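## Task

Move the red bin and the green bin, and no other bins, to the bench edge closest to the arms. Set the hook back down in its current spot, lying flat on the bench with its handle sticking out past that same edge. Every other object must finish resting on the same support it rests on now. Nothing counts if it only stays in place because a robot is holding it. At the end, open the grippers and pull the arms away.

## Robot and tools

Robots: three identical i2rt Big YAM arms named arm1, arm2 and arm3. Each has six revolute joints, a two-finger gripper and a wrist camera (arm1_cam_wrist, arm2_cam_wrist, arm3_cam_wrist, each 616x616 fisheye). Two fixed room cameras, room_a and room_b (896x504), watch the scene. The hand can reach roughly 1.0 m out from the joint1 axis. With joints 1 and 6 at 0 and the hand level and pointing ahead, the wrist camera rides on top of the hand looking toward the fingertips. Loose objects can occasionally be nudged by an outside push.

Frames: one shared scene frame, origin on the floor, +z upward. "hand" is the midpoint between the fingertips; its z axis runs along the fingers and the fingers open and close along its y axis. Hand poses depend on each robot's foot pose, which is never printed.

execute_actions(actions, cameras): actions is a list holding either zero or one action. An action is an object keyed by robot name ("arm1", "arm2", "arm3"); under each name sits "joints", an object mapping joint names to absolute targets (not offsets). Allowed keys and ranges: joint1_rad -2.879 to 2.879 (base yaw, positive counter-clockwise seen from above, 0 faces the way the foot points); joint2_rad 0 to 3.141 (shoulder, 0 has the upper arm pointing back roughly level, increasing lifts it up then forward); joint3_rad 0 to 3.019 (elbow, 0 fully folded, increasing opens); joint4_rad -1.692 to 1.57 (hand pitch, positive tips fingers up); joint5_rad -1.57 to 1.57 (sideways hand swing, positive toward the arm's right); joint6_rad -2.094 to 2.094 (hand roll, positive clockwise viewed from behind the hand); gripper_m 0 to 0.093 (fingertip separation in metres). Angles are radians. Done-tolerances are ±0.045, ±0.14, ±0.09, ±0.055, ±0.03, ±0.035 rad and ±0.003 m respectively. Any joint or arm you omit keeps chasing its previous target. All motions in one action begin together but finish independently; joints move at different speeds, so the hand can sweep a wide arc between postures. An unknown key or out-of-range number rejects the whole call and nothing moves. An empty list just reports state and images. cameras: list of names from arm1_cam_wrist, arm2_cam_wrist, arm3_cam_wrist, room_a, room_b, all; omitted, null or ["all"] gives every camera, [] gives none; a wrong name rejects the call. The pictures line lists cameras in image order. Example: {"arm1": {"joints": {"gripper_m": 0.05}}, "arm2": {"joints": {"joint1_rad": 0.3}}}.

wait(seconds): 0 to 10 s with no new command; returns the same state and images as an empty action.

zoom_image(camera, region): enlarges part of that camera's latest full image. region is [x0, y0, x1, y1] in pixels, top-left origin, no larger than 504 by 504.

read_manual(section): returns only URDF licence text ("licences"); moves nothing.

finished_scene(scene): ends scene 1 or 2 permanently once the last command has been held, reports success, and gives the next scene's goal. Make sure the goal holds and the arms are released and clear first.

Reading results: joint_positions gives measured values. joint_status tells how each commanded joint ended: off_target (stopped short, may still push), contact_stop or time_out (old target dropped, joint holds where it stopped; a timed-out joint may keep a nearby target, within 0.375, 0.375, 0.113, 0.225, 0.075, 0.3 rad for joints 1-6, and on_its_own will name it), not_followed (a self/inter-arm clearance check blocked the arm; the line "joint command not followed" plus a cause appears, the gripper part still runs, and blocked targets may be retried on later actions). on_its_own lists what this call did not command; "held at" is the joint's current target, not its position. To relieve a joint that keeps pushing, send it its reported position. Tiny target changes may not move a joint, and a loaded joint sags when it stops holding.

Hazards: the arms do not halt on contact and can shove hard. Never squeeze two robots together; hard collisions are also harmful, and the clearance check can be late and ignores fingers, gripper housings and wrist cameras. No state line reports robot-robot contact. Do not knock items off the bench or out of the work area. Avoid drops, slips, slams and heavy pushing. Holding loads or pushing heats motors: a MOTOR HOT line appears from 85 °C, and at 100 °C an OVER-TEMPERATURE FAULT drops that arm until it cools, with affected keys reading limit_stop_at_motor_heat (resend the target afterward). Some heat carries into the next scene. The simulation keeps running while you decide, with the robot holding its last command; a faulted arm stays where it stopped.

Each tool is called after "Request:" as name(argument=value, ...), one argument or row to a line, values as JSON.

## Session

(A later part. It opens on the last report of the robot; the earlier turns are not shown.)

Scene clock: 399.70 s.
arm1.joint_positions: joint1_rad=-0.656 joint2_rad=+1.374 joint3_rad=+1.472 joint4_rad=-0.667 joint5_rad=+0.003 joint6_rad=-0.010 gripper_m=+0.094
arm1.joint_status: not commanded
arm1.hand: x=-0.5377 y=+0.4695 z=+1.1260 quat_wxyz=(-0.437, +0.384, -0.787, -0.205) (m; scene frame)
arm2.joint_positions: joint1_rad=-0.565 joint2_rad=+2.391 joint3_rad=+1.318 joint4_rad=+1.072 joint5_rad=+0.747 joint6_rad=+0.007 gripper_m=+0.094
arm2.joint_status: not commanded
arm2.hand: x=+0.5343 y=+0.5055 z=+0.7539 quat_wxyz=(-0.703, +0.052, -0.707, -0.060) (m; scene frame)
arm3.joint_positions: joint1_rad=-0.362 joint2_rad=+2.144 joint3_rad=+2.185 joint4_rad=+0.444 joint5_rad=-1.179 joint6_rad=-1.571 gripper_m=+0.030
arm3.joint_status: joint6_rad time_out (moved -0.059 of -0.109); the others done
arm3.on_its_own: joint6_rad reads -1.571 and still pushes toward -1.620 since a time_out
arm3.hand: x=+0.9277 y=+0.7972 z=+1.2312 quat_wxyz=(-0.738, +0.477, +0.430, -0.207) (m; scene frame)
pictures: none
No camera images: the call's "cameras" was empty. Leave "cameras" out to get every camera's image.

Request:
execute_actions(
  actions=[
    {"arm3": {"joints": {"joint2_rad": 2.435, "joint3_rad": 2.26, "joint4_rad": 0.25}}},
  ],
  cameras=["arm2_cam_wrist", "arm3_cam_wrist", "room_b"],
)

Scene clock: 406.77 s.
arm1.joint_positions: joint1_rad=-0.656 joint2_rad=+1.374 joint3_rad=+1.472 joint4_rad=-0.667 joint5_rad=+0.003 joint6_rad=-0.010 gripper_m=+0.094
arm1.joint_status: not commanded
arm1.hand: x=-0.5377 y=+0.4695 z=+1.1260 quat_wxyz=(-0.437, +0.384, -0.787, -0.205) (m; scene frame)
arm2.joint_positions: joint1_rad=-0.565 joint2_rad=+2.391 joint3_rad=+1.318 joint4_rad=+1.072 joint5_rad=+0.747 joint6_rad=+0.007 gripper_m=+0.094
arm2.joint_status: not commanded
arm2.hand: x=+0.5343 y=+0.5055 z=+0.7539 quat_wxyz=(-0.703, +0.052, -0.707, -0.060) (m; scene frame)
arm3.joint_positions: joint1_rad=-0.362 joint2_rad=+2.463 joint3_rad=+2.196 joint4_rad=+0.225 joint5_rad=-1.169 joint6_rad=-1.585 gripper_m=+0.030
arm3.joint_status: all done
arm3.on_its_own: joint6_rad reads -1.585 and still pushes toward -1.620 since a time_out
arm3.hand: x=+0.9472 y=+0.8756 z=+0.9484 quat_wxyz=(-0.619, +0.637, +0.323, -0.327) (m; scene frame)
pictures: arm2_cam_wrist, arm3_cam_wrist, room_b
Images, in order (width x height): arm2_cam_wrist 616x616, arm3_cam_wrist 616x616, room_b 896x504.

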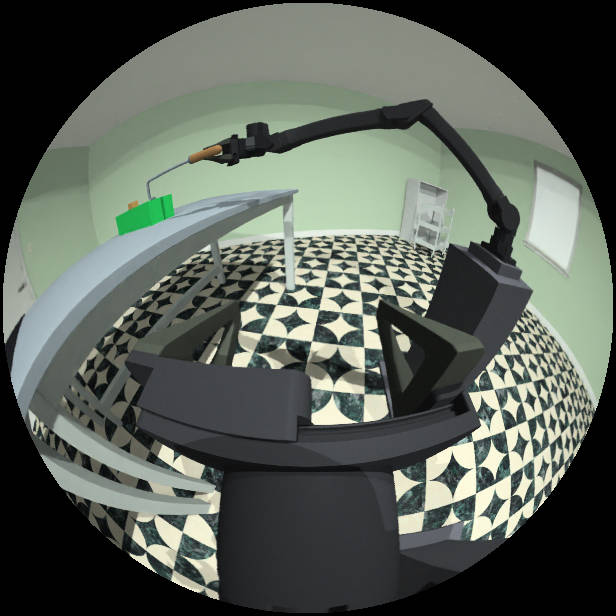

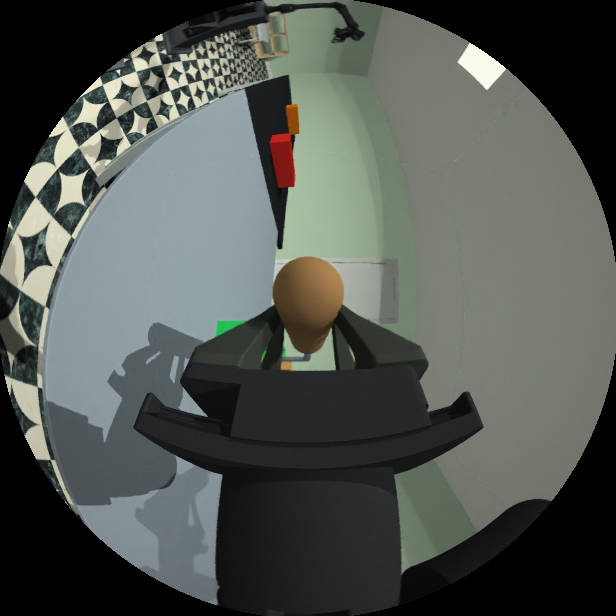

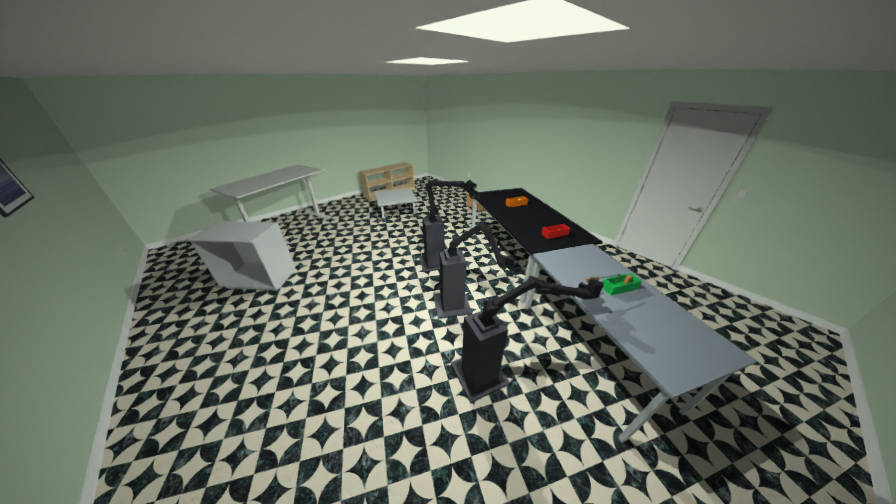

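Request:
zoom_image(
  camera="arm2_cam_wrist",
  region=[100, 120, 280, 250],
)

Request:
zoom_image(
  camera="room_b",
  region=[550, 250, 680, 330],
)

Request:
zoom_image(
  camera="arm3_cam_wrist",
  region=[200, 290, 360, 390],
)

Region (100, 120, 280, 250) of arm2_cam_wrist's 616x616 image, scaled by 2.800, with more detail than that image has.

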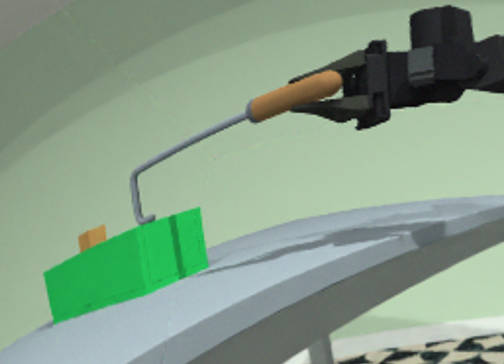

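Region (550, 250, 680, 330) of room_b's 896x504 image, scaled by 3.877, with more detail than that image has; it fills the top 310 rows of this view, and the rest is white.

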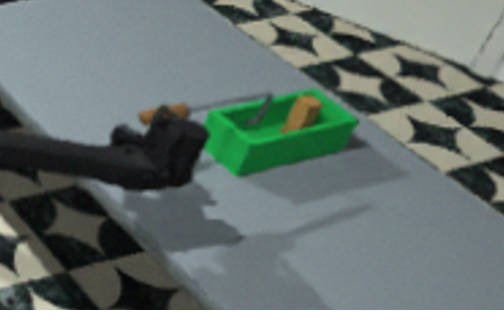

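Region (200, 290, 360, 390) of arm3_cam_wrist's 616x616 image, scaled by 3.150, with more detail than that image has; it fills the top 315 rows of this view, and the rest is white.

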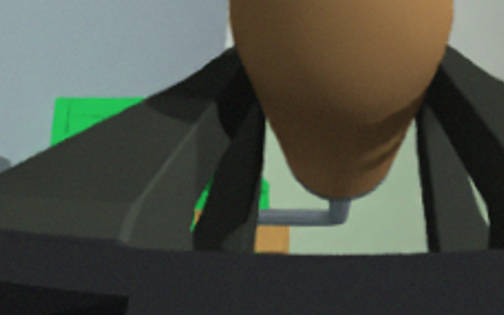

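Request:
execute_actions(
  actions=[
    {"arm3": {"joints": {"joint2_rad": 2.495}}},
  ],
  cameras=["arm2_cam_wrist", "room_b"],
)

Scene clock: 422.17 s.
arm1.joint_positions: joint1_rad=-0.656 joint2_rad=+1.374 joint3_rad=+1.472 joint4_rad=-0.667 joint5_rad=+0.003 joint6_rad=-0.010 gripper_m=+0.094
arm1.joint_status: not commanded
arm1.hand: x=-0.5377 y=+0.4695 z=+1.1260 quat_wxyz=(-0.437, +0.384, -0.787, -0.205) (m; scene frame)
arm2.joint_positions: joint1_rad=-0.565 joint2_rad=+2.391 joint3_rad=+1.318 joint4_rad=+1.072 joint5_rad=+0.747 joint6_rad=+0.007 gripper_m=+0.094
arm2.joint_status: not commanded
arm2.hand: x=+0.5343 y=+0.5055 z=+0.7539 quat_wxyz=(-0.703, +0.052, -0.707, -0.060) (m; scene frame)
arm3.joint_positions: joint1_rad=-0.362 joint2_rad=+2.519 joint3_rad=+2.196 joint4_rad=+0.225 joint5_rad=-1.169 joint6_rad=-1.583 gripper_m=+0.030
arm3.joint_status: all done
arm3.on_its_own: joint6_rad reads -1.583 and still pushes toward -1.620 since a time_out
arm3.hand: x=+0.9482 y=+0.8789 z=+0.9005 quat_wxyz=(-0.603, +0.652, +0.309, -0.340) (m; scene frame)
pictures: arm2_cam_wrist, room_b
Images, in order (width x height): arm2_cam_wrist 616x616, room_b 896x504.

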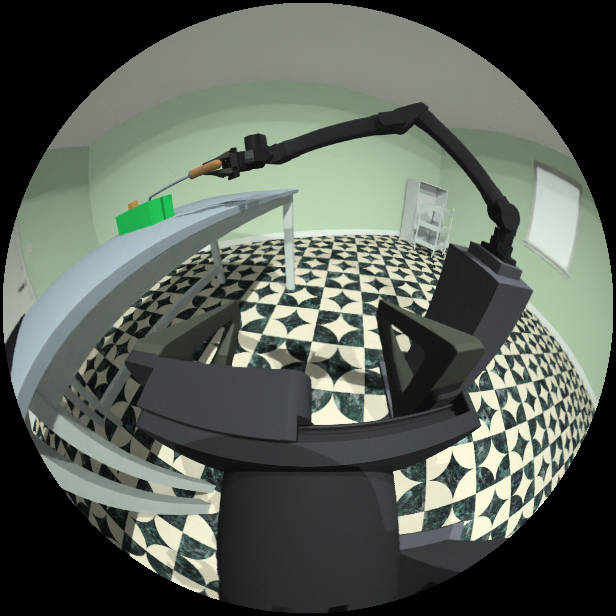

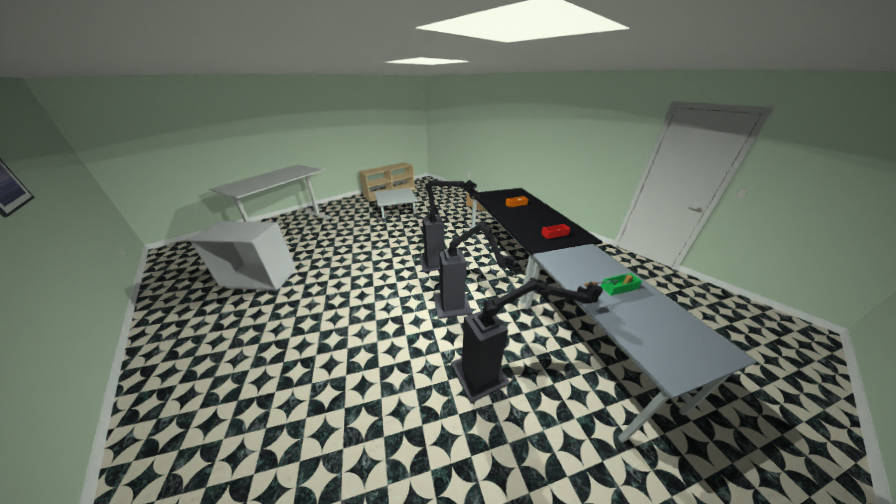

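Request:
zoom_image(
  camera="arm2_cam_wrist",
  region=[100, 120, 280, 250],
)

Request:
zoom_image(
  camera="room_b",
  region=[550, 250, 680, 330],
)

Region (100, 120, 280, 250) of arm2_cam_wrist's 616x616 image, scaled by 2.800, with more detail than that image has.

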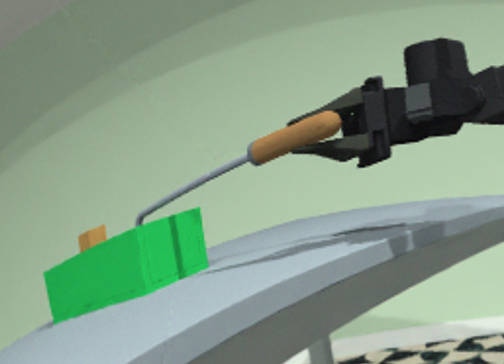

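Region (550, 250, 680, 330) of room_b's 896x504 image, scaled by 3.877, with more detail than that image has; it fills the top 310 rows of this view, and the rest is white.

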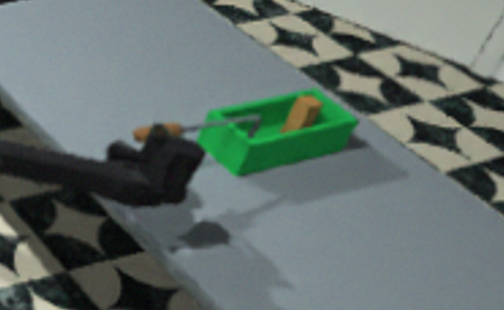

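Request:
execute_actions(
  actions=[
    {"arm3": {"joints": {"joint1_rad": -0.378, "joint2_rad": 2.374, "joint3_rad": 2.035, "joint4_rad": 0.356, "joint5_rad": -1.18}}},
  ],
  cameras=["arm2_cam_wrist"],
)

Scene clock: 477.80 s.
arm1.joint_positions: joint1_rad=-0.656 joint2_rad=+1.374 joint3_rad=+1.472 joint4_rad=-0.667 joint5_rad=+0.003 joint6_rad=-0.010 gripper_m=+0.094
arm1.joint_status: not commanded
arm1.hand: x=-0.5377 y=+0.4695 z=+1.1260 quat_wxyz=(-0.437, +0.384, -0.787, -0.205) (m; scene frame)
arm2.joint_positions: joint1_rad=-0.565 joint2_rad=+2.391 joint3_rad=+1.318 joint4_rad=+1.072 joint5_rad=+0.747 joint6_rad=+0.007 gripper_m=+0.094
arm2.joint_status: not commanded
arm2.hand: x=+0.5343 y=+0.5055 z=+0.7539 quat_wxyz=(-0.703, +0.052, -0.707, -0.060) (m; scene frame)
arm3.joint_positions: joint1_rad=-0.371 joint2_rad=+2.407 joint3_rad=+2.015 joint4_rad=+0.317 joint5_rad=-1.177 joint6_rad=-1.582 gripper_m=+0.030
arm3.joint_status: all done
arm3.on_its_own: joint6_rad reads -1.582 and still pushes toward -1.620 since a time_out
arm3.hand: x=+0.9485 y=+0.8485 z=+0.9164 quat_wxyz=(-0.610, +0.646, +0.314, -0.335) (m; scene frame)
pictures: arm2_cam_wrist
Images, in order (width x height): arm2_cam_wrist 616x616.

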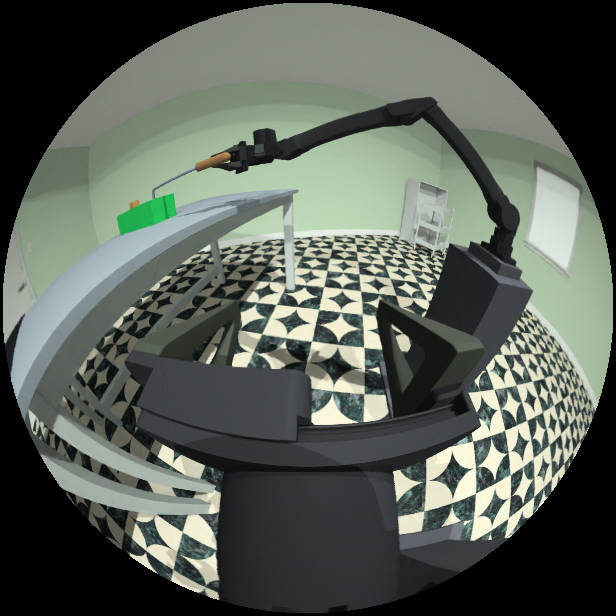

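Request:
execute_actions(
  actions=[
    {"arm3": {"joints": {"joint1_rad": -0.393, "joint2_rad": 2.262, "joint3_rad": 1.786, "joint4_rad": 0.466, "joint5_rad": -1.196}}},
  ],
  cameras=["arm2_cam_wrist"],
)

Scene clock: 483.20 s.
arm1.joint_positions: joint1_rad=-0.656 joint2_rad=+1.374 joint3_rad=+1.472 joint4_rad=-0.667 joint5_rad=+0.003 joint6_rad=-0.010 gripper_m=+0.094
arm1.joint_status: not commanded
arm1.hand: x=-0.5377 y=+0.4695 z=+1.1260 quat_wxyz=(-0.437, +0.384, -0.787, -0.205) (m; scene frame)
arm2.joint_positions: joint1_rad=-0.565 joint2_rad=+2.391 joint3_rad=+1.318 joint4_rad=+1.072 joint5_rad=+0.747 joint6_rad=+0.007 gripper_m=+0.094
arm2.joint_status: not commanded
arm2.hand: x=+0.5343 y=+0.5055 z=+0.7539 quat_wxyz=(-0.703, +0.052, -0.707, -0.060) (m; scene frame)
arm3.joint_positions: joint1_rad=-0.389 joint2_rad=+2.291 joint3_rad=+1.763 joint4_rad=+0.429 joint5_rad=-1.192 joint6_rad=-1.582 gripper_m=+0.030
arm3.joint_status: all done
arm3.on_its_own: joint6_rad reads -1.582 and still pushes toward -1.620 since a time_out
arm3.hand: x=+0.9507 y=+0.7980 z=+0.9029 quat_wxyz=(-0.604, +0.653, +0.307, -0.340) (m; scene frame)
pictures: arm2_cam_wrist
Images, in order (width x height): arm2_cam_wrist 616x616.

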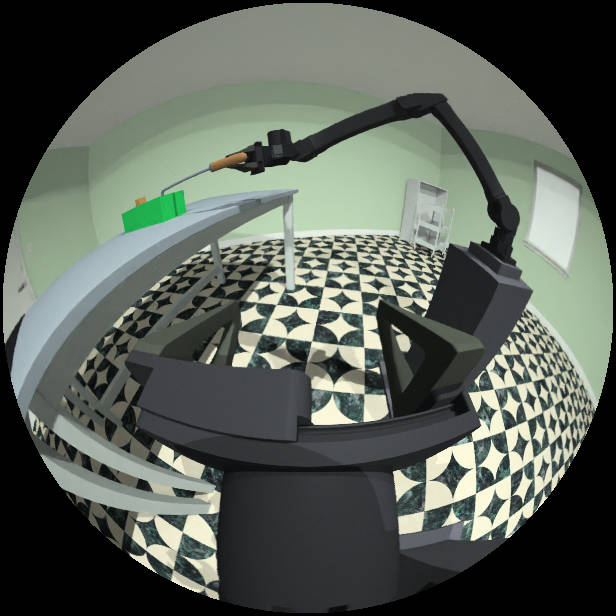

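Request:
execute_actions(
  actions=[
    {"arm3": {"joints": {"joint1_rad": -0.411, "joint2_rad": 2.134, "joint3_rad": 1.543, "joint4_rad": 0.581, "joint5_rad": -1.218}}},
  ],
  cameras=[],
)

Request:
execute_actions(
  actions=[
    {"arm3": {"joints": {"joint1_rad": -0.442, "joint2_rad": 2.002, "joint3_rad": 1.294, "joint4_rad": 0.695, "joint5_rad": -1.248}}},
  ],
  cameras=["arm2_cam_wrist", "room_b"],
)

Scene clock: 488.20 s.
arm1.joint_positions: joint1_rad=-0.656 joint2_rad=+1.374 joint3_rad=+1.472 joint4_rad=-0.667 joint5_rad=+0.003 joint6_rad=-0.010 gripper_m=+0.094
arm1.joint_status: not commanded
arm1.hand: x=-0.5377 y=+0.4695 z=+1.1260 quat_wxyz=(-0.437, +0.384, -0.787, -0.205) (m; scene frame)
arm2.joint_positions: joint1_rad=-0.565 joint2_rad=+2.391 joint3_rad=+1.318 joint4_rad=+1.072 joint5_rad=+0.747 joint6_rad=+0.007 gripper_m=+0.094
arm2.joint_status: not commanded
arm2.hand: x=+0.5343 y=+0.5055 z=+0.7539 quat_wxyz=(-0.703, +0.052, -0.707, -0.060) (m; scene frame)
arm3.joint_positions: joint1_rad=-0.407 joint2_rad=+2.161 joint3_rad=+1.525 joint4_rad=+0.543 joint5_rad=-1.214 joint6_rad=-1.582 gripper_m=+0.030
arm3.joint_status: all done
arm3.on_its_own: joint6_rad reads -1.582 and still pushes toward -1.620 since a time_out
arm3.hand: x=+0.9485 y=+0.7399 z=+0.9064 quat_wxyz=(-0.605, +0.650, +0.309, -0.340) (m; scene frame)
pictures: none
No camera images: the call's "cameras" was empty. Leave "cameras" out to get every camera's image.

Scene clock: 489.20 s.
arm1.joint_positions: joint1_rad=-0.656 joint2_rad=+1.374 joint3_rad=+1.472 joint4_rad=-0.667 joint5_rad=+0.003 joint6_rad=-0.010 gripper_m=+0.094
arm1.joint_status: not commanded
arm1.hand: x=-0.5377 y=+0.4695 z=+1.1260 quat_wxyz=(-0.437, +0.384, -0.787, -0.205) (m; scene frame)
arm2.joint_positions: joint1_rad=-0.565 joint2_rad=+2.391 joint3_rad=+1.318 joint4_rad=+1.072 joint5_rad=+0.747 joint6_rad=+0.007 gripper_m=+0.094
arm2.joint_status: not commanded
arm2.hand: x=+0.5343 y=+0.5055 z=+0.7539 quat_wxyz=(-0.703, +0.052, -0.707, -0.060) (m; scene frame)
arm3.joint_positions: joint1_rad=-0.443 joint2_rad=+2.024 joint3_rad=+1.276 joint4_rad=+0.659 joint5_rad=-1.245 joint6_rad=-1.582 gripper_m=+0.030
arm3.joint_status: all done
arm3.on_its_own: joint6_rad reads -1.582 and still pushes toward -1.620 since a time_out
arm3.hand: x=+0.9527 y=+0.6695 z=+0.9084 quat_wxyz=(-0.608, +0.649, +0.307, -0.338) (m; scene frame)
pictures: arm2_cam_wrist, room_b
Images, in order (width x height): arm2_cam_wrist 616x616, room_b 896x504.

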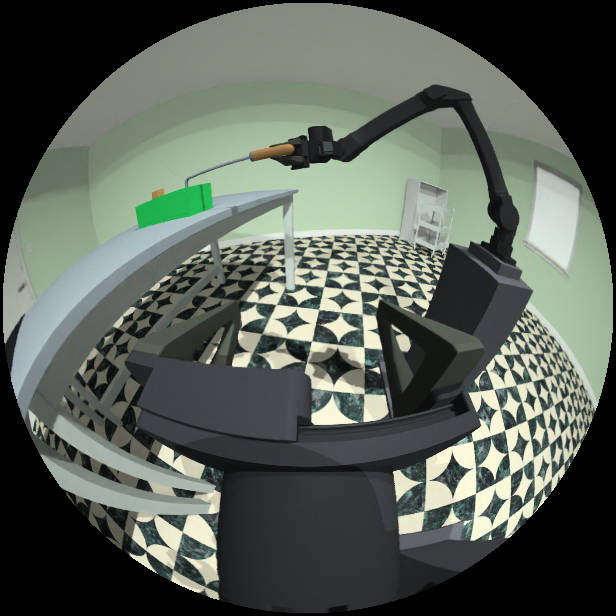

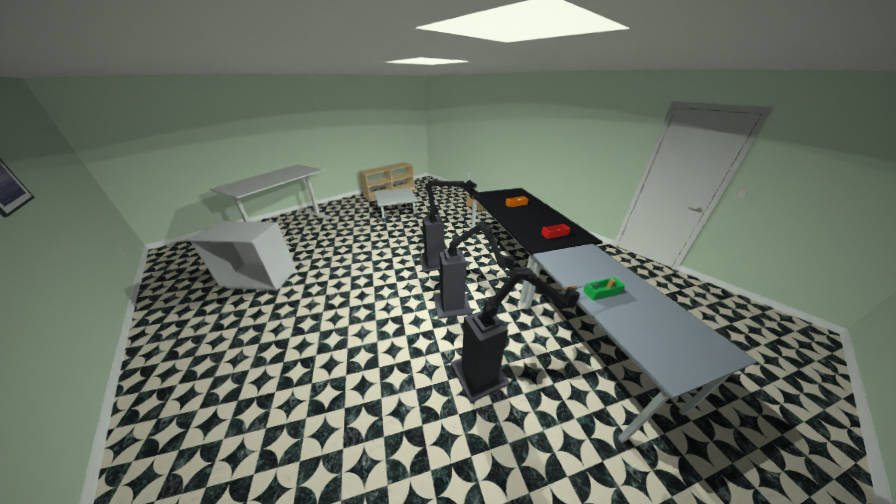

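Request:
execute_actions(
  actions=[
    {"arm3": {"joints": {"joint1_rad": -0.476, "joint2_rad": 1.888, "joint3_rad": 1.068, "joint4_rad": 0.79, "joint5_rad": -1.286}}},
  ],
  cameras=["arm2_cam_wrist", "room_b", "room_a"],
)

Scene clock: 495.00 s.
arm1.joint_positions: joint1_rad=-0.656 joint2_rad=+1.374 joint3_rad=+1.472 joint4_rad=-0.667 joint5_rad=+0.003 joint6_rad=-0.010 gripper_m=+0.094
arm1.joint_status: not commanded
arm1.hand: x=-0.5377 y=+0.4695 z=+1.1260 quat_wxyz=(-0.437, +0.384, -0.787, -0.205) (m; scene frame)
arm2.joint_positions: joint1_rad=-0.565 joint2_rad=+2.391 joint3_rad=+1.318 joint4_rad=+1.072 joint5_rad=+0.747 joint6_rad=+0.007 gripper_m=+0.094
arm2.joint_status: not commanded
arm2.hand: x=+0.5343 y=+0.5055 z=+0.7539 quat_wxyz=(-0.703, +0.052, -0.707, -0.060) (m; scene frame)
arm3.joint_positions: joint1_rad=-0.444 joint2_rad=+2.032 joint3_rad=+1.257 joint4_rad=+0.650 joint5_rad=-1.248 joint6_rad=-1.560 gripper_m=+0.030
arm3.joint_status: joint2_rad time_out (moved +0.008 of -0.136); joint3_rad time_out (moved -0.019 of -0.208); joint4_rad time_out (moved -0.009 of +0.131); joint5_rad time_out (moved -0.004 of -0.041); the others done
arm3.on_its_own: joint3_rad is held at +1.273, not at your +1.068, since a time_out; joint4_rad is held at +0.663, not at your +0.790, since a time_out; joint5_rad is held at -1.250, not at your -1.286, since a time_out; joint6_rad reads -1.560 and still pushes toward -1.620 since a time_out
arm3.hand: x=+0.9517 y=+0.6640 z=+0.8946 quat_wxyz=(-0.594, +0.661, +0.292, -0.354) (m; scene frame)
pictures: arm2_cam_wrist, room_a, room_b
joint command not followed: on one or more control steps a check withheld the commanded joint targets of the arm3 arm, and it was not sent them on those steps.
cause: the commanded joint targets would bring two parts of the arm too close to each other (its wrist (the part past joint 4) and its wrist camera); next, command targets that bring no two parts of the arm closer together.
Images, in order (width x height): arm2_cam_wrist 616x616, room_a 896x504, room_b 896x504.

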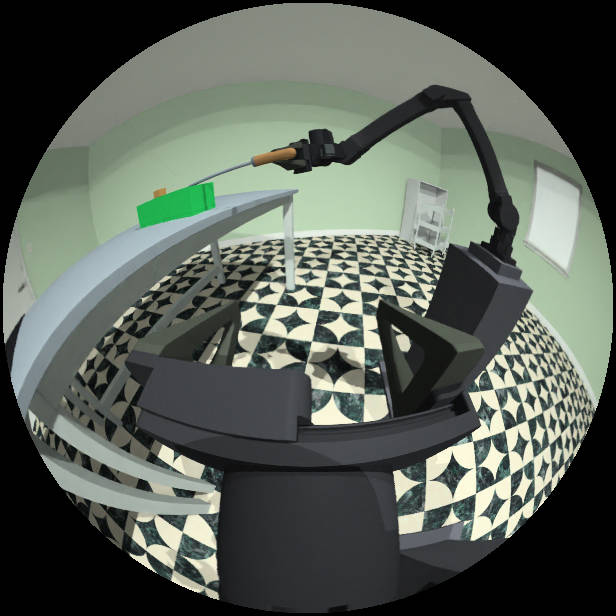

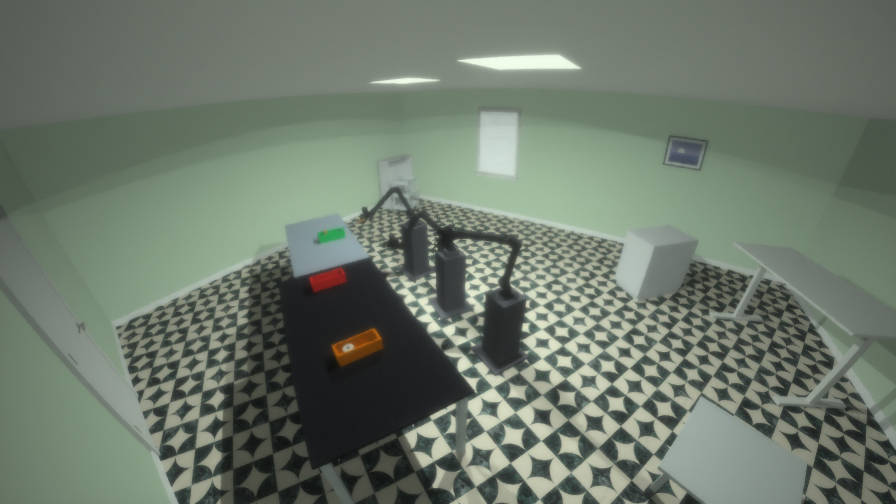

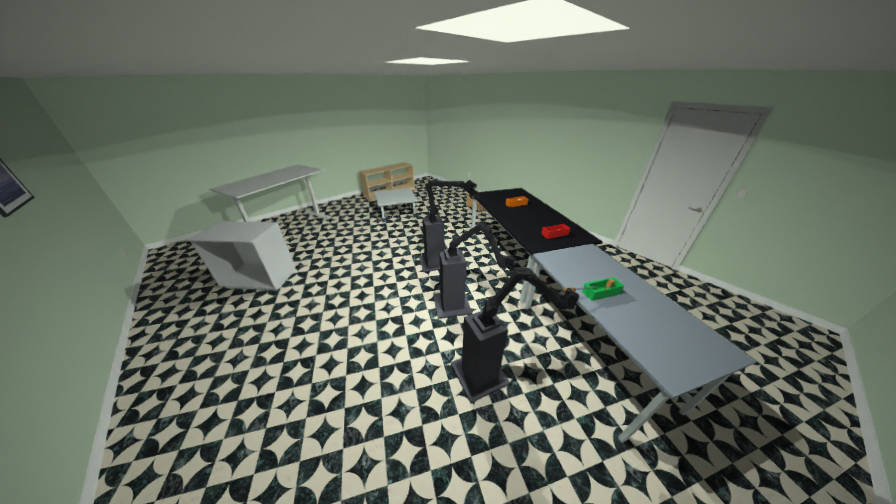

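Request:
execute_actions(
  actions=[
    {"arm3": {"joints": {"joint1_rad": -0.463, "joint2_rad": 1.895, "joint3_rad": 1.086, "joint4_rad": 0.785, "joint5_rad": -1.238}}},
  ],
  cameras=["arm2_cam_wrist", "room_b"],
)

Scene clock: 510.73 s.
arm1.joint_positions: joint1_rad=-0.656 joint2_rad=+1.374 joint3_rad=+1.472 joint4_rad=-0.667 joint5_rad=+0.003 joint6_rad=-0.010 gripper_m=+0.094
arm1.joint_status: not commanded
arm1.hand: x=-0.5377 y=+0.4695 z=+1.1260 quat_wxyz=(-0.437, +0.384, -0.787, -0.205) (m; scene frame)
arm2.joint_positions: joint1_rad=-0.565 joint2_rad=+2.391 joint3_rad=+1.318 joint4_rad=+1.072 joint5_rad=+0.747 joint6_rad=+0.007 gripper_m=+0.094
arm2.joint_status: not commanded
arm2.hand: x=+0.5343 y=+0.5055 z=+0.7539 quat_wxyz=(-0.703, +0.052, -0.707, -0.060) (m; scene frame)
arm3.joint_positions: joint1_rad=-0.458 joint2_rad=+1.925 joint3_rad=+1.068 joint4_rad=+0.745 joint5_rad=-1.236 joint6_rad=-1.569 gripper_m=+0.030
arm3.joint_status: all done
arm3.on_its_own: joint6_rad reads -1.569 and still pushes toward -1.620 since a time_out
arm3.hand: x=+0.9448 y=+0.6111 z=+0.8971 quat_wxyz=(-0.604, +0.660, +0.290, -0.340) (m; scene frame)
pictures: arm2_cam_wrist, room_b
Images, in order (width x height): arm2_cam_wrist 616x616, room_b 896x504.

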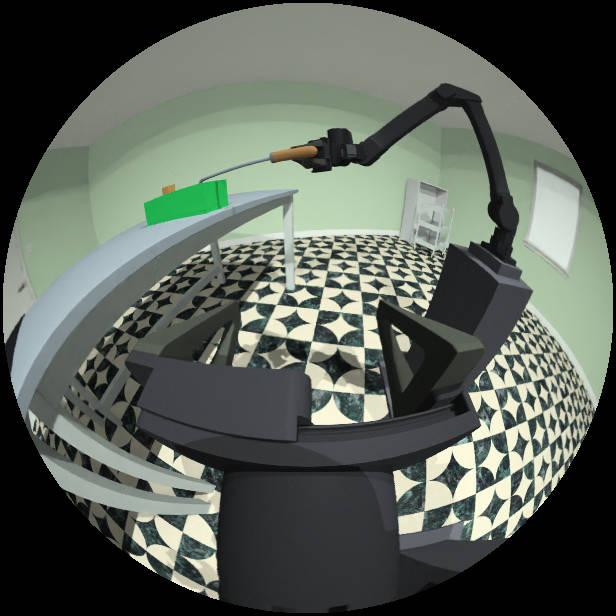

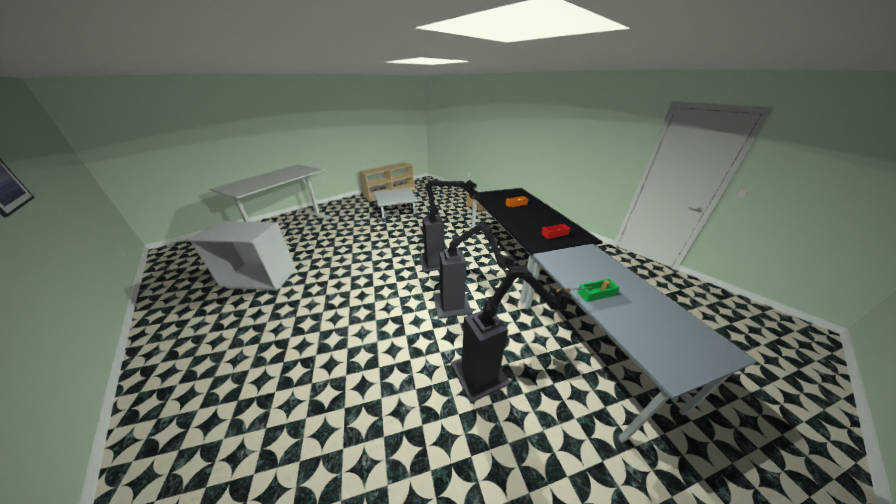

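Request:
zoom_image(
  camera="room_b",
  region=[530, 250, 660, 330],
)

Request:
zoom_image(
  camera="arm2_cam_wrist",
  region=[130, 130, 330, 250],
)

Region (530, 250, 660, 330) of room_b's 896x504 image, scaled by 3.877, with more detail than that image has; it fills the top 310 rows of this view, and the rest is white.

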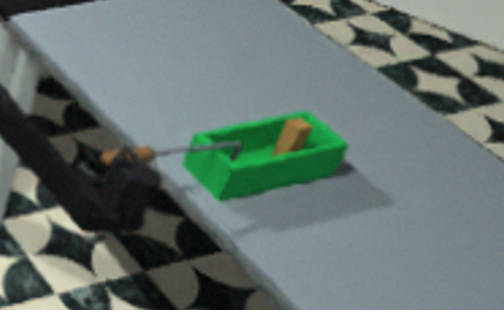

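Region (130, 130, 330, 250) of arm2_cam_wrist's 616x616 image, scaled by 2.520, with more detail than that image has; it fills the top 302 rows of this view, and the rest is white.

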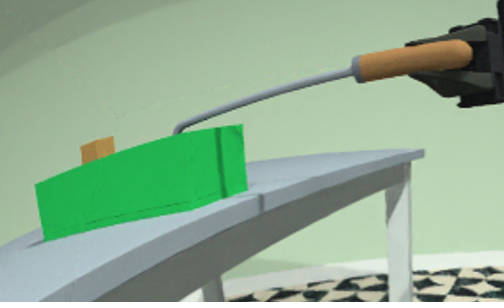

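Request:
execute_actions(
  actions=[
    {"arm3": {"joints": {"joint1_rad": -0.485, "joint2_rad": 1.784, "joint3_rad": 0.914, "joint4_rad": 0.861, "joint5_rad": -1.238}}},
  ],
  cameras=["arm2_cam_wrist", "room_b"],
)

Request:
zoom_image(
  camera="room_b",
  region=[530, 250, 660, 330],
)

Request:
zoom_image(
  camera="arm2_cam_wrist",
  region=[130, 130, 330, 250],
)

Scene clock: 522.83 s.
arm1.joint_positions: joint1_rad=-0.656 joint2_rad=+1.374 joint3_rad=+1.472 joint4_rad=-0.667 joint5_rad=+0.003 joint6_rad=-0.010 gripper_m=+0.094
arm1.joint_status: not commanded
arm1.hand: x=-0.5377 y=+0.4695 z=+1.1260 quat_wxyz=(-0.437, +0.384, -0.787, -0.205) (m; scene frame)
arm2.joint_positions: joint1_rad=-0.565 joint2_rad=+2.391 joint3_rad=+1.318 joint4_rad=+1.072 joint5_rad=+0.747 joint6_rad=+0.007 gripper_m=+0.094
arm2.joint_status: not commanded
arm2.hand: x=+0.5343 y=+0.5055 z=+0.7539 quat_wxyz=(-0.703, +0.052, -0.707, -0.060) (m; scene frame)
arm3.joint_positions: joint1_rad=-0.482 joint2_rad=+1.805 joint3_rad=+0.899 joint4_rad=+0.822 joint5_rad=-1.235 joint6_rad=-1.569 gripper_m=+0.030
arm3.joint_status: all done
arm3.on_its_own: joint6_rad reads -1.569 and still pushes toward -1.620 since a time_out
arm3.hand: x=+0.9417 y=+0.5579 z=+0.9096 quat_wxyz=(-0.615, +0.657, +0.289, -0.326) (m; scene frame)
pictures: arm2_cam_wrist, room_b
Images, in order (width x height): arm2_cam_wrist 616x616, room_b 896x504.

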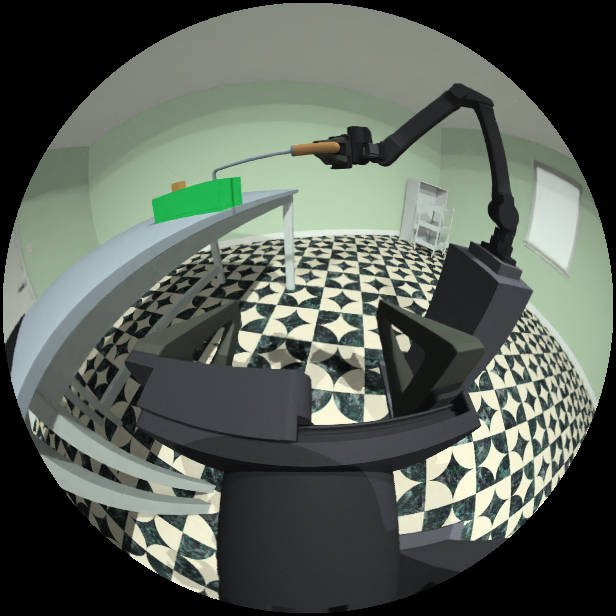

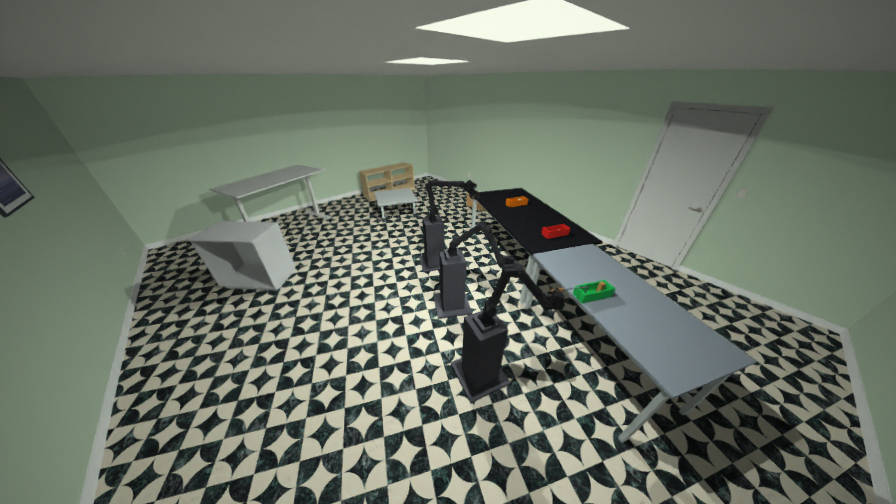

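Region (530, 250, 660, 330) of room_b's 896x504 image, scaled by 3.877, with more detail than that image has; it fills the top 310 rows of this view, and the rest is white.

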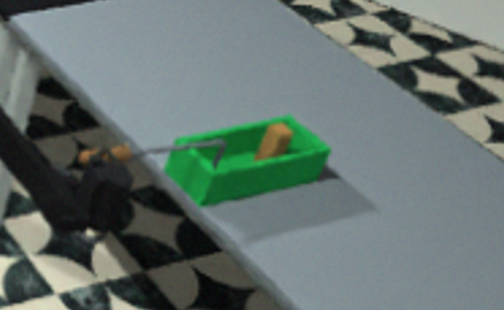

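Region (130, 130, 330, 250) of arm2_cam_wrist's 616x616 image, scaled by 2.520, with more detail than that image has; it fills the top 302 rows of this view, and the rest is white.

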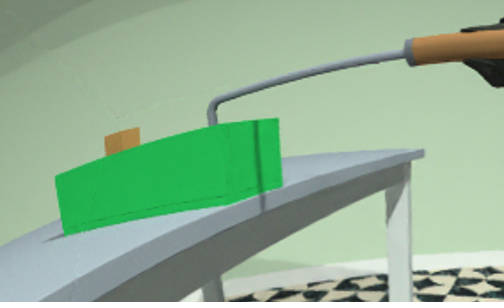

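Request:
execute_actions(
  actions=[
    {"arm3": {"joints": {"joint3_rad": 1.19}}, "arm2": {"joints": {"joint1_rad": 0.28, "joint2_rad": 2.16, "joint3_rad": 0.975, "joint4_rad": 1.23, "joint5_rad": 1.2}}},
  ],
  cameras=["arm2_cam_wrist", "room_b"],
)

Scene clock: 591.50 s.
arm1.joint_positions: joint1_rad=-0.656 joint2_rad=+1.374 joint3_rad=+1.472 joint4_rad=-0.667 joint5_rad=+0.003 joint6_rad=-0.010 gripper_m=+0.094
arm1.joint_status: not commanded
arm1.hand: x=-0.5377 y=+0.4695 z=+1.1260 quat_wxyz=(-0.437, +0.384, -0.787, -0.205) (m; scene frame)
arm2.joint_positions: joint1_rad=+0.288 joint2_rad=+2.148 joint3_rad=+0.981 joint4_rad=+1.218 joint5_rad=+1.196 joint6_rad=+0.007 gripper_m=+0.094
arm2.joint_status: all done
arm2.hand: x=+0.0439 y=+0.5971 z=+0.8194 quat_wxyz=(-0.679, +0.174, -0.679, -0.218) (m; scene frame)
arm3.joint_positions: joint1_rad=-0.482 joint2_rad=+1.800 joint3_rad=+1.144 joint4_rad=+0.830 joint5_rad=-1.240 joint6_rad=-1.570 gripper_m=+0.030
arm3.joint_status: all done
arm3.on_its_own: joint6_rad reads -1.570 and still pushes toward -1.620 since a time_out
arm3.hand: x=+0.9615 y=+0.6174 z=+1.0119 quat_wxyz=(-0.677, +0.590, +0.354, -0.262) (m; scene frame)
pictures: arm2_cam_wrist, room_b
Images, in order (width x height): arm2_cam_wrist 616x616, room_b 896x504.

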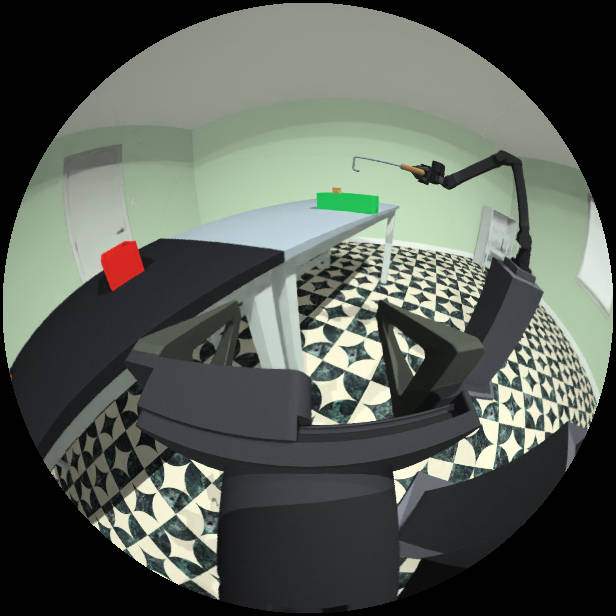

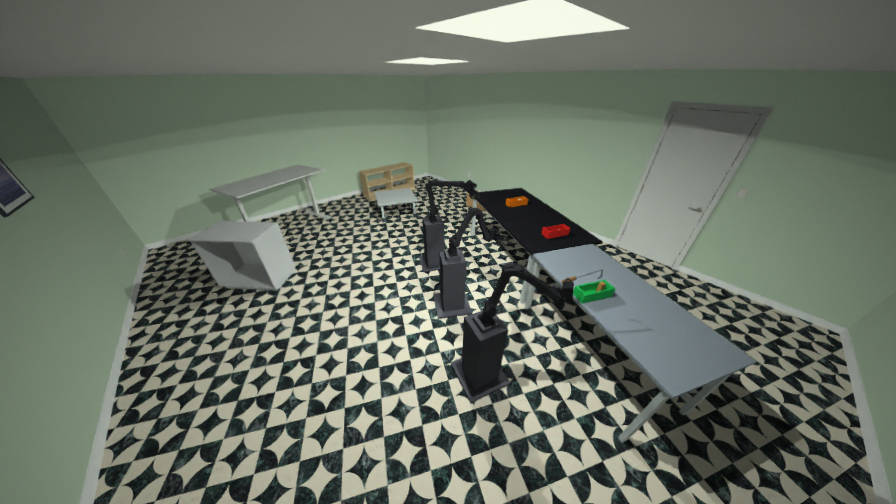

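Request:
execute_actions(
  actions=[
    {"arm3": {"joints": {"joint1_rad": 0.427, "joint3_rad": 2.13, "joint4_rad": 0.19, "joint5_rad": 0.578}}},
  ],
  cameras=[],
)

Request:
execute_actions(
  actions=[
    {"arm3": {"joints": {"joint2_rad": 2.215, "joint6_rad": 0.013}}},
  ],
  cameras=["arm2_cam_wrist", "arm3_cam_wrist", "room_b"],
)

Scene clock: 608.23 s.
arm1.joint_positions: joint1_rad=-0.656 joint2_rad=+1.374 joint3_rad=+1.472 joint4_rad=-0.667 joint5_rad=+0.003 joint6_rad=-0.010 gripper_m=+0.094
arm1.joint_status: not commanded
arm1.hand: x=-0.5377 y=+0.4695 z=+1.1260 quat_wxyz=(-0.437, +0.384, -0.787, -0.205) (m; scene frame)
arm2.joint_positions: joint1_rad=+0.288 joint2_rad=+2.148 joint3_rad=+0.981 joint4_rad=+1.218 joint5_rad=+1.196 joint6_rad=+0.007 gripper_m=+0.094
arm2.joint_status: not commanded
arm2.hand: x=+0.0439 y=+0.5971 z=+0.8194 quat_wxyz=(-0.679, +0.174, -0.679, -0.218) (m; scene frame)
arm3.joint_positions: joint1_rad=+0.431 joint2_rad=+1.796 joint3_rad=+2.063 joint4_rad=+0.178 joint5_rad=+0.588 joint6_rad=-1.570 gripper_m=+0.030
arm3.joint_status: all done
arm3.on_its_own: joint6_rad reads -1.570 and still pushes toward -1.620 since a time_out
arm3.hand: x=+0.5903 y=+0.6605 z=+1.4147 quat_wxyz=(-0.821, +0.558, -0.086, -0.081) (m; scene frame)
pictures: none
No camera images: the call's "cameras" was empty. Leave "cameras" out to get every camera's image.

Scene clock: 610.47 s.
arm1.joint_positions: joint1_rad=-0.656 joint2_rad=+1.374 joint3_rad=+1.472 joint4_rad=-0.667 joint5_rad=+0.003 joint6_rad=-0.010 gripper_m=+0.094
arm1.joint_status: not commanded
arm1.hand: x=-0.5377 y=+0.4695 z=+1.1260 quat_wxyz=(-0.437, +0.384, -0.787, -0.205) (m; scene frame)
arm2.joint_positions: joint1_rad=+0.288 joint2_rad=+2.148 joint3_rad=+0.981 joint4_rad=+1.218 joint5_rad=+1.196 joint6_rad=+0.007 gripper_m=+0.094
arm2.joint_status: not commanded
arm2.hand: x=+0.0439 y=+0.5971 z=+0.8194 quat_wxyz=(-0.679, +0.174, -0.679, -0.218) (m; scene frame)
arm3.joint_positions: joint1_rad=+0.425 joint2_rad=+2.228 joint3_rad=+2.066 joint4_rad=+0.168 joint5_rad=+0.578 joint6_rad=-0.005 gripper_m=+0.031
arm3.joint_status: all done
arm3.hand: x=+0.5060 y=+0.8016 z=+1.0650 quat_wxyz=(-0.506, +0.498, -0.497, -0.499) (m; scene frame)
pictures: arm2_cam_wrist, arm3_cam_wrist, room_b
Images, in order (width x height): arm2_cam_wrist 616x616, arm3_cam_wrist 616x616, room_b 896x504.

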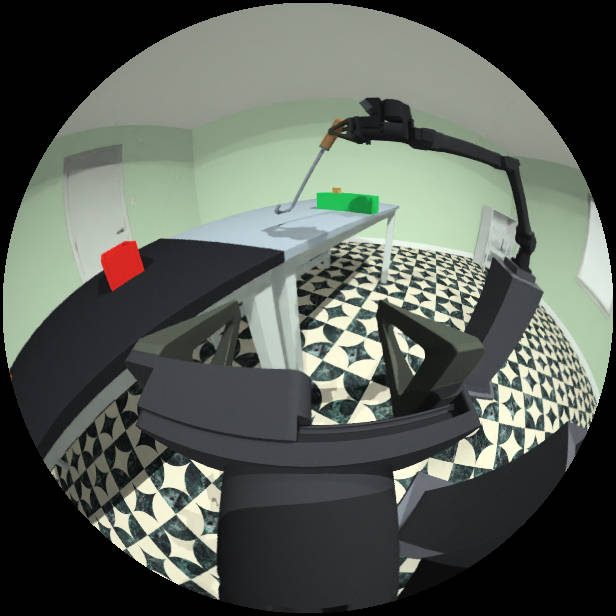

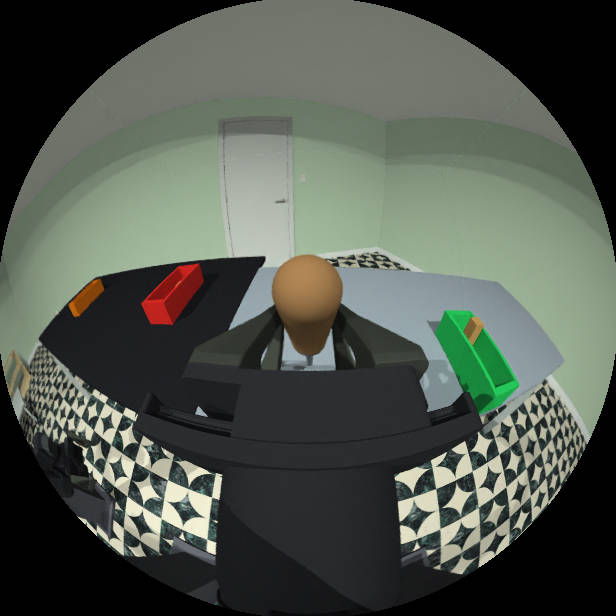

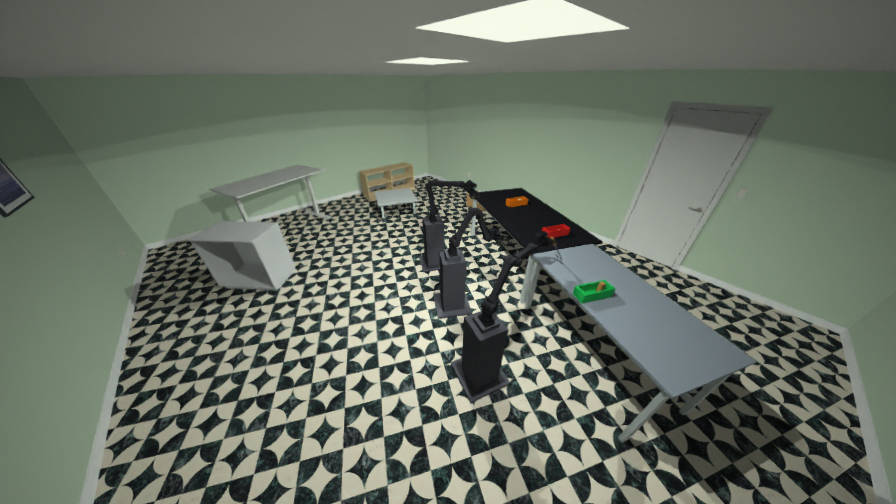

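Request:
execute_actions(
  actions=[
    {"arm3": {"joints": {"joint1_rad": 0.472, "joint2_rad": 2.12, "joint3_rad": 1.737, "joint4_rad": 0.471, "joint5_rad": 0.622}}},
  ],
  cameras=["arm2_cam_wrist"],
)

Scene clock: 649.87 s.
arm1.joint_positions: joint1_rad=-0.656 joint2_rad=+1.374 joint3_rad=+1.472 joint4_rad=-0.667 joint5_rad=+0.003 joint6_rad=-0.010 gripper_m=+0.094
arm1.joint_status: not commanded
arm1.hand: x=-0.5377 y=+0.4695 z=+1.1260 quat_wxyz=(-0.437, +0.384, -0.787, -0.205) (m; scene frame)
arm2.joint_positions: joint1_rad=+0.288 joint2_rad=+2.148 joint3_rad=+0.981 joint4_rad=+1.218 joint5_rad=+1.196 joint6_rad=+0.007 gripper_m=+0.094
arm2.joint_status: not commanded
arm2.hand: x=+0.0439 y=+0.5971 z=+0.8194 quat_wxyz=(-0.679, +0.174, -0.679, -0.218) (m; scene frame)
arm3.joint_positions: joint1_rad=+0.478 joint2_rad=+2.133 joint3_rad=+1.724 joint4_rad=+0.450 joint5_rad=+0.620 joint6_rad=+0.003 gripper_m=+0.031
arm3.joint_status: all done
arm3.hand: x=+0.5020 y=+0.7367 z=+1.0071 quat_wxyz=(-0.503, +0.487, -0.494, -0.516) (m; scene frame)
pictures: arm2_cam_wrist
Images, in order (width x height): arm2_cam_wrist 616x616.

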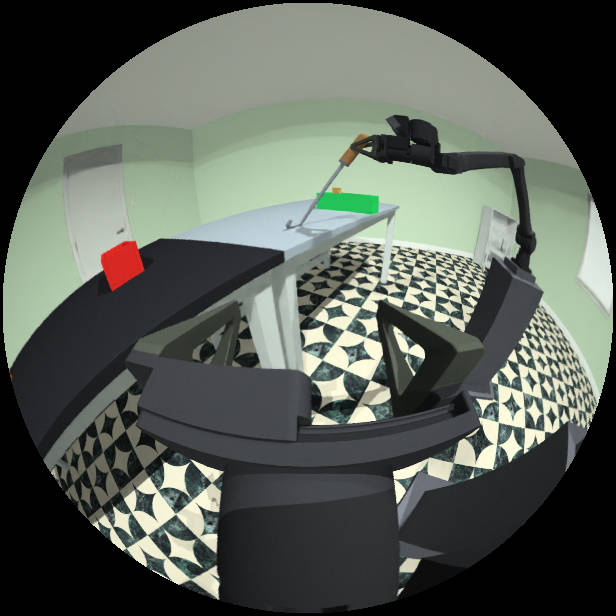

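Request:
execute_actions(
  actions=[
    {"arm3": {"joints": {"joint1_rad": 0.566, "joint2_rad": 2.045, "joint3_rad": 1.385, "joint4_rad": 0.70, "joint5_rad": 0.718}}},
  ],
  cameras=["arm2_cam_wrist"],
)

Scene clock: 655.57 s.
arm1.joint_positions: joint1_rad=-0.656 joint2_rad=+1.374 joint3_rad=+1.472 joint4_rad=-0.667 joint5_rad=+0.003 joint6_rad=-0.010 gripper_m=+0.094
arm1.joint_status: not commanded
arm1.hand: x=-0.5377 y=+0.4695 z=+1.1260 quat_wxyz=(-0.437, +0.384, -0.787, -0.205) (m; scene frame)
arm2.joint_positions: joint1_rad=+0.288 joint2_rad=+2.148 joint3_rad=+0.981 joint4_rad=+1.218 joint5_rad=+1.196 joint6_rad=+0.007 gripper_m=+0.094
arm2.joint_status: not commanded
arm2.hand: x=+0.0439 y=+0.5971 z=+0.8194 quat_wxyz=(-0.679, +0.174, -0.679, -0.218) (m; scene frame)
arm3.joint_positions: joint1_rad=+0.580 joint2_rad=+2.034 joint3_rad=+1.396 joint4_rad=+0.704 joint5_rad=+0.716 joint6_rad=+0.014 gripper_m=+0.031
arm3.joint_status: all done
arm3.hand: x=+0.4942 y=+0.6374 z=+0.9597 quat_wxyz=(-0.497, +0.477, -0.496, -0.529) (m; scene frame)
pictures: arm2_cam_wrist
Images, in order (width x height): arm2_cam_wrist 616x616.

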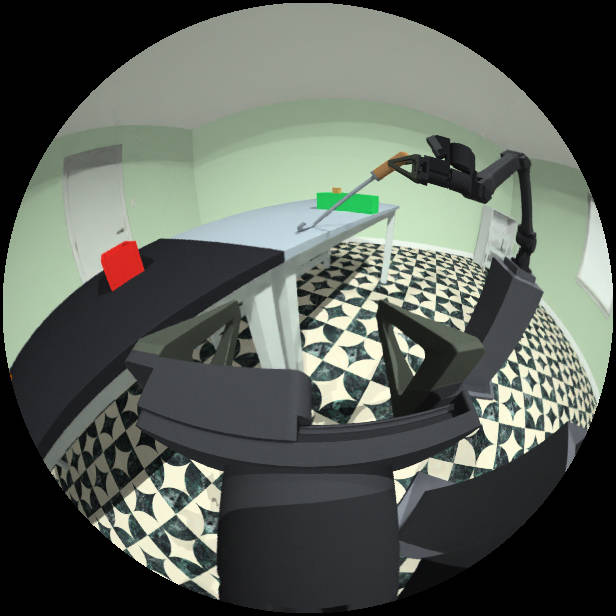

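Request:
execute_actions(
  actions=[
    {"arm3": {"joints": {"joint1_rad": 0.56, "joint2_rad": 2.175, "joint3_rad": 1.39, "joint4_rad": 0.80, "joint5_rad": 0.707}}},
  ],
  cameras=["arm2_cam_wrist"],
)

Scene clock: 663.47 s.
arm1.joint_positions: joint1_rad=-0.656 joint2_rad=+1.374 joint3_rad=+1.472 joint4_rad=-0.667 joint5_rad=+0.003 joint6_rad=-0.010 gripper_m=+0.094
arm1.joint_status: not commanded
arm1.hand: x=-0.5377 y=+0.4695 z=+1.1260 quat_wxyz=(-0.437, +0.384, -0.787, -0.205) (m; scene frame)
arm2.joint_positions: joint1_rad=+0.288 joint2_rad=+2.148 joint3_rad=+0.981 joint4_rad=+1.218 joint5_rad=+1.196 joint6_rad=+0.007 gripper_m=+0.094
arm2.joint_status: not commanded
arm2.hand: x=+0.0439 y=+0.5971 z=+0.8194 quat_wxyz=(-0.679, +0.174, -0.679, -0.218) (m; scene frame)
arm3.joint_positions: joint1_rad=+0.571 joint2_rad=+2.168 joint3_rad=+1.387 joint4_rad=+0.801 joint5_rad=+0.706 joint6_rad=+0.014 gripper_m=+0.031
arm3.joint_status: all done
arm3.hand: x=+0.4964 y=+0.6446 z=+0.8761 quat_wxyz=(-0.497, +0.493, -0.497, -0.513) (m; scene frame)
pictures: arm2_cam_wrist
Images, in order (width x height): arm2_cam_wrist 616x616.

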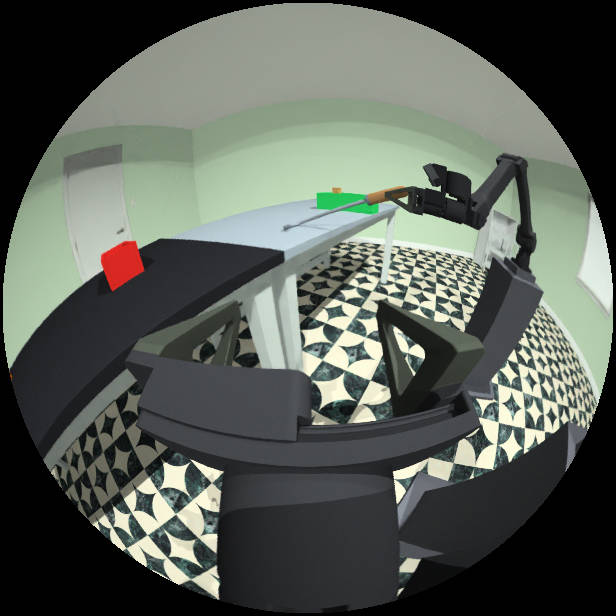

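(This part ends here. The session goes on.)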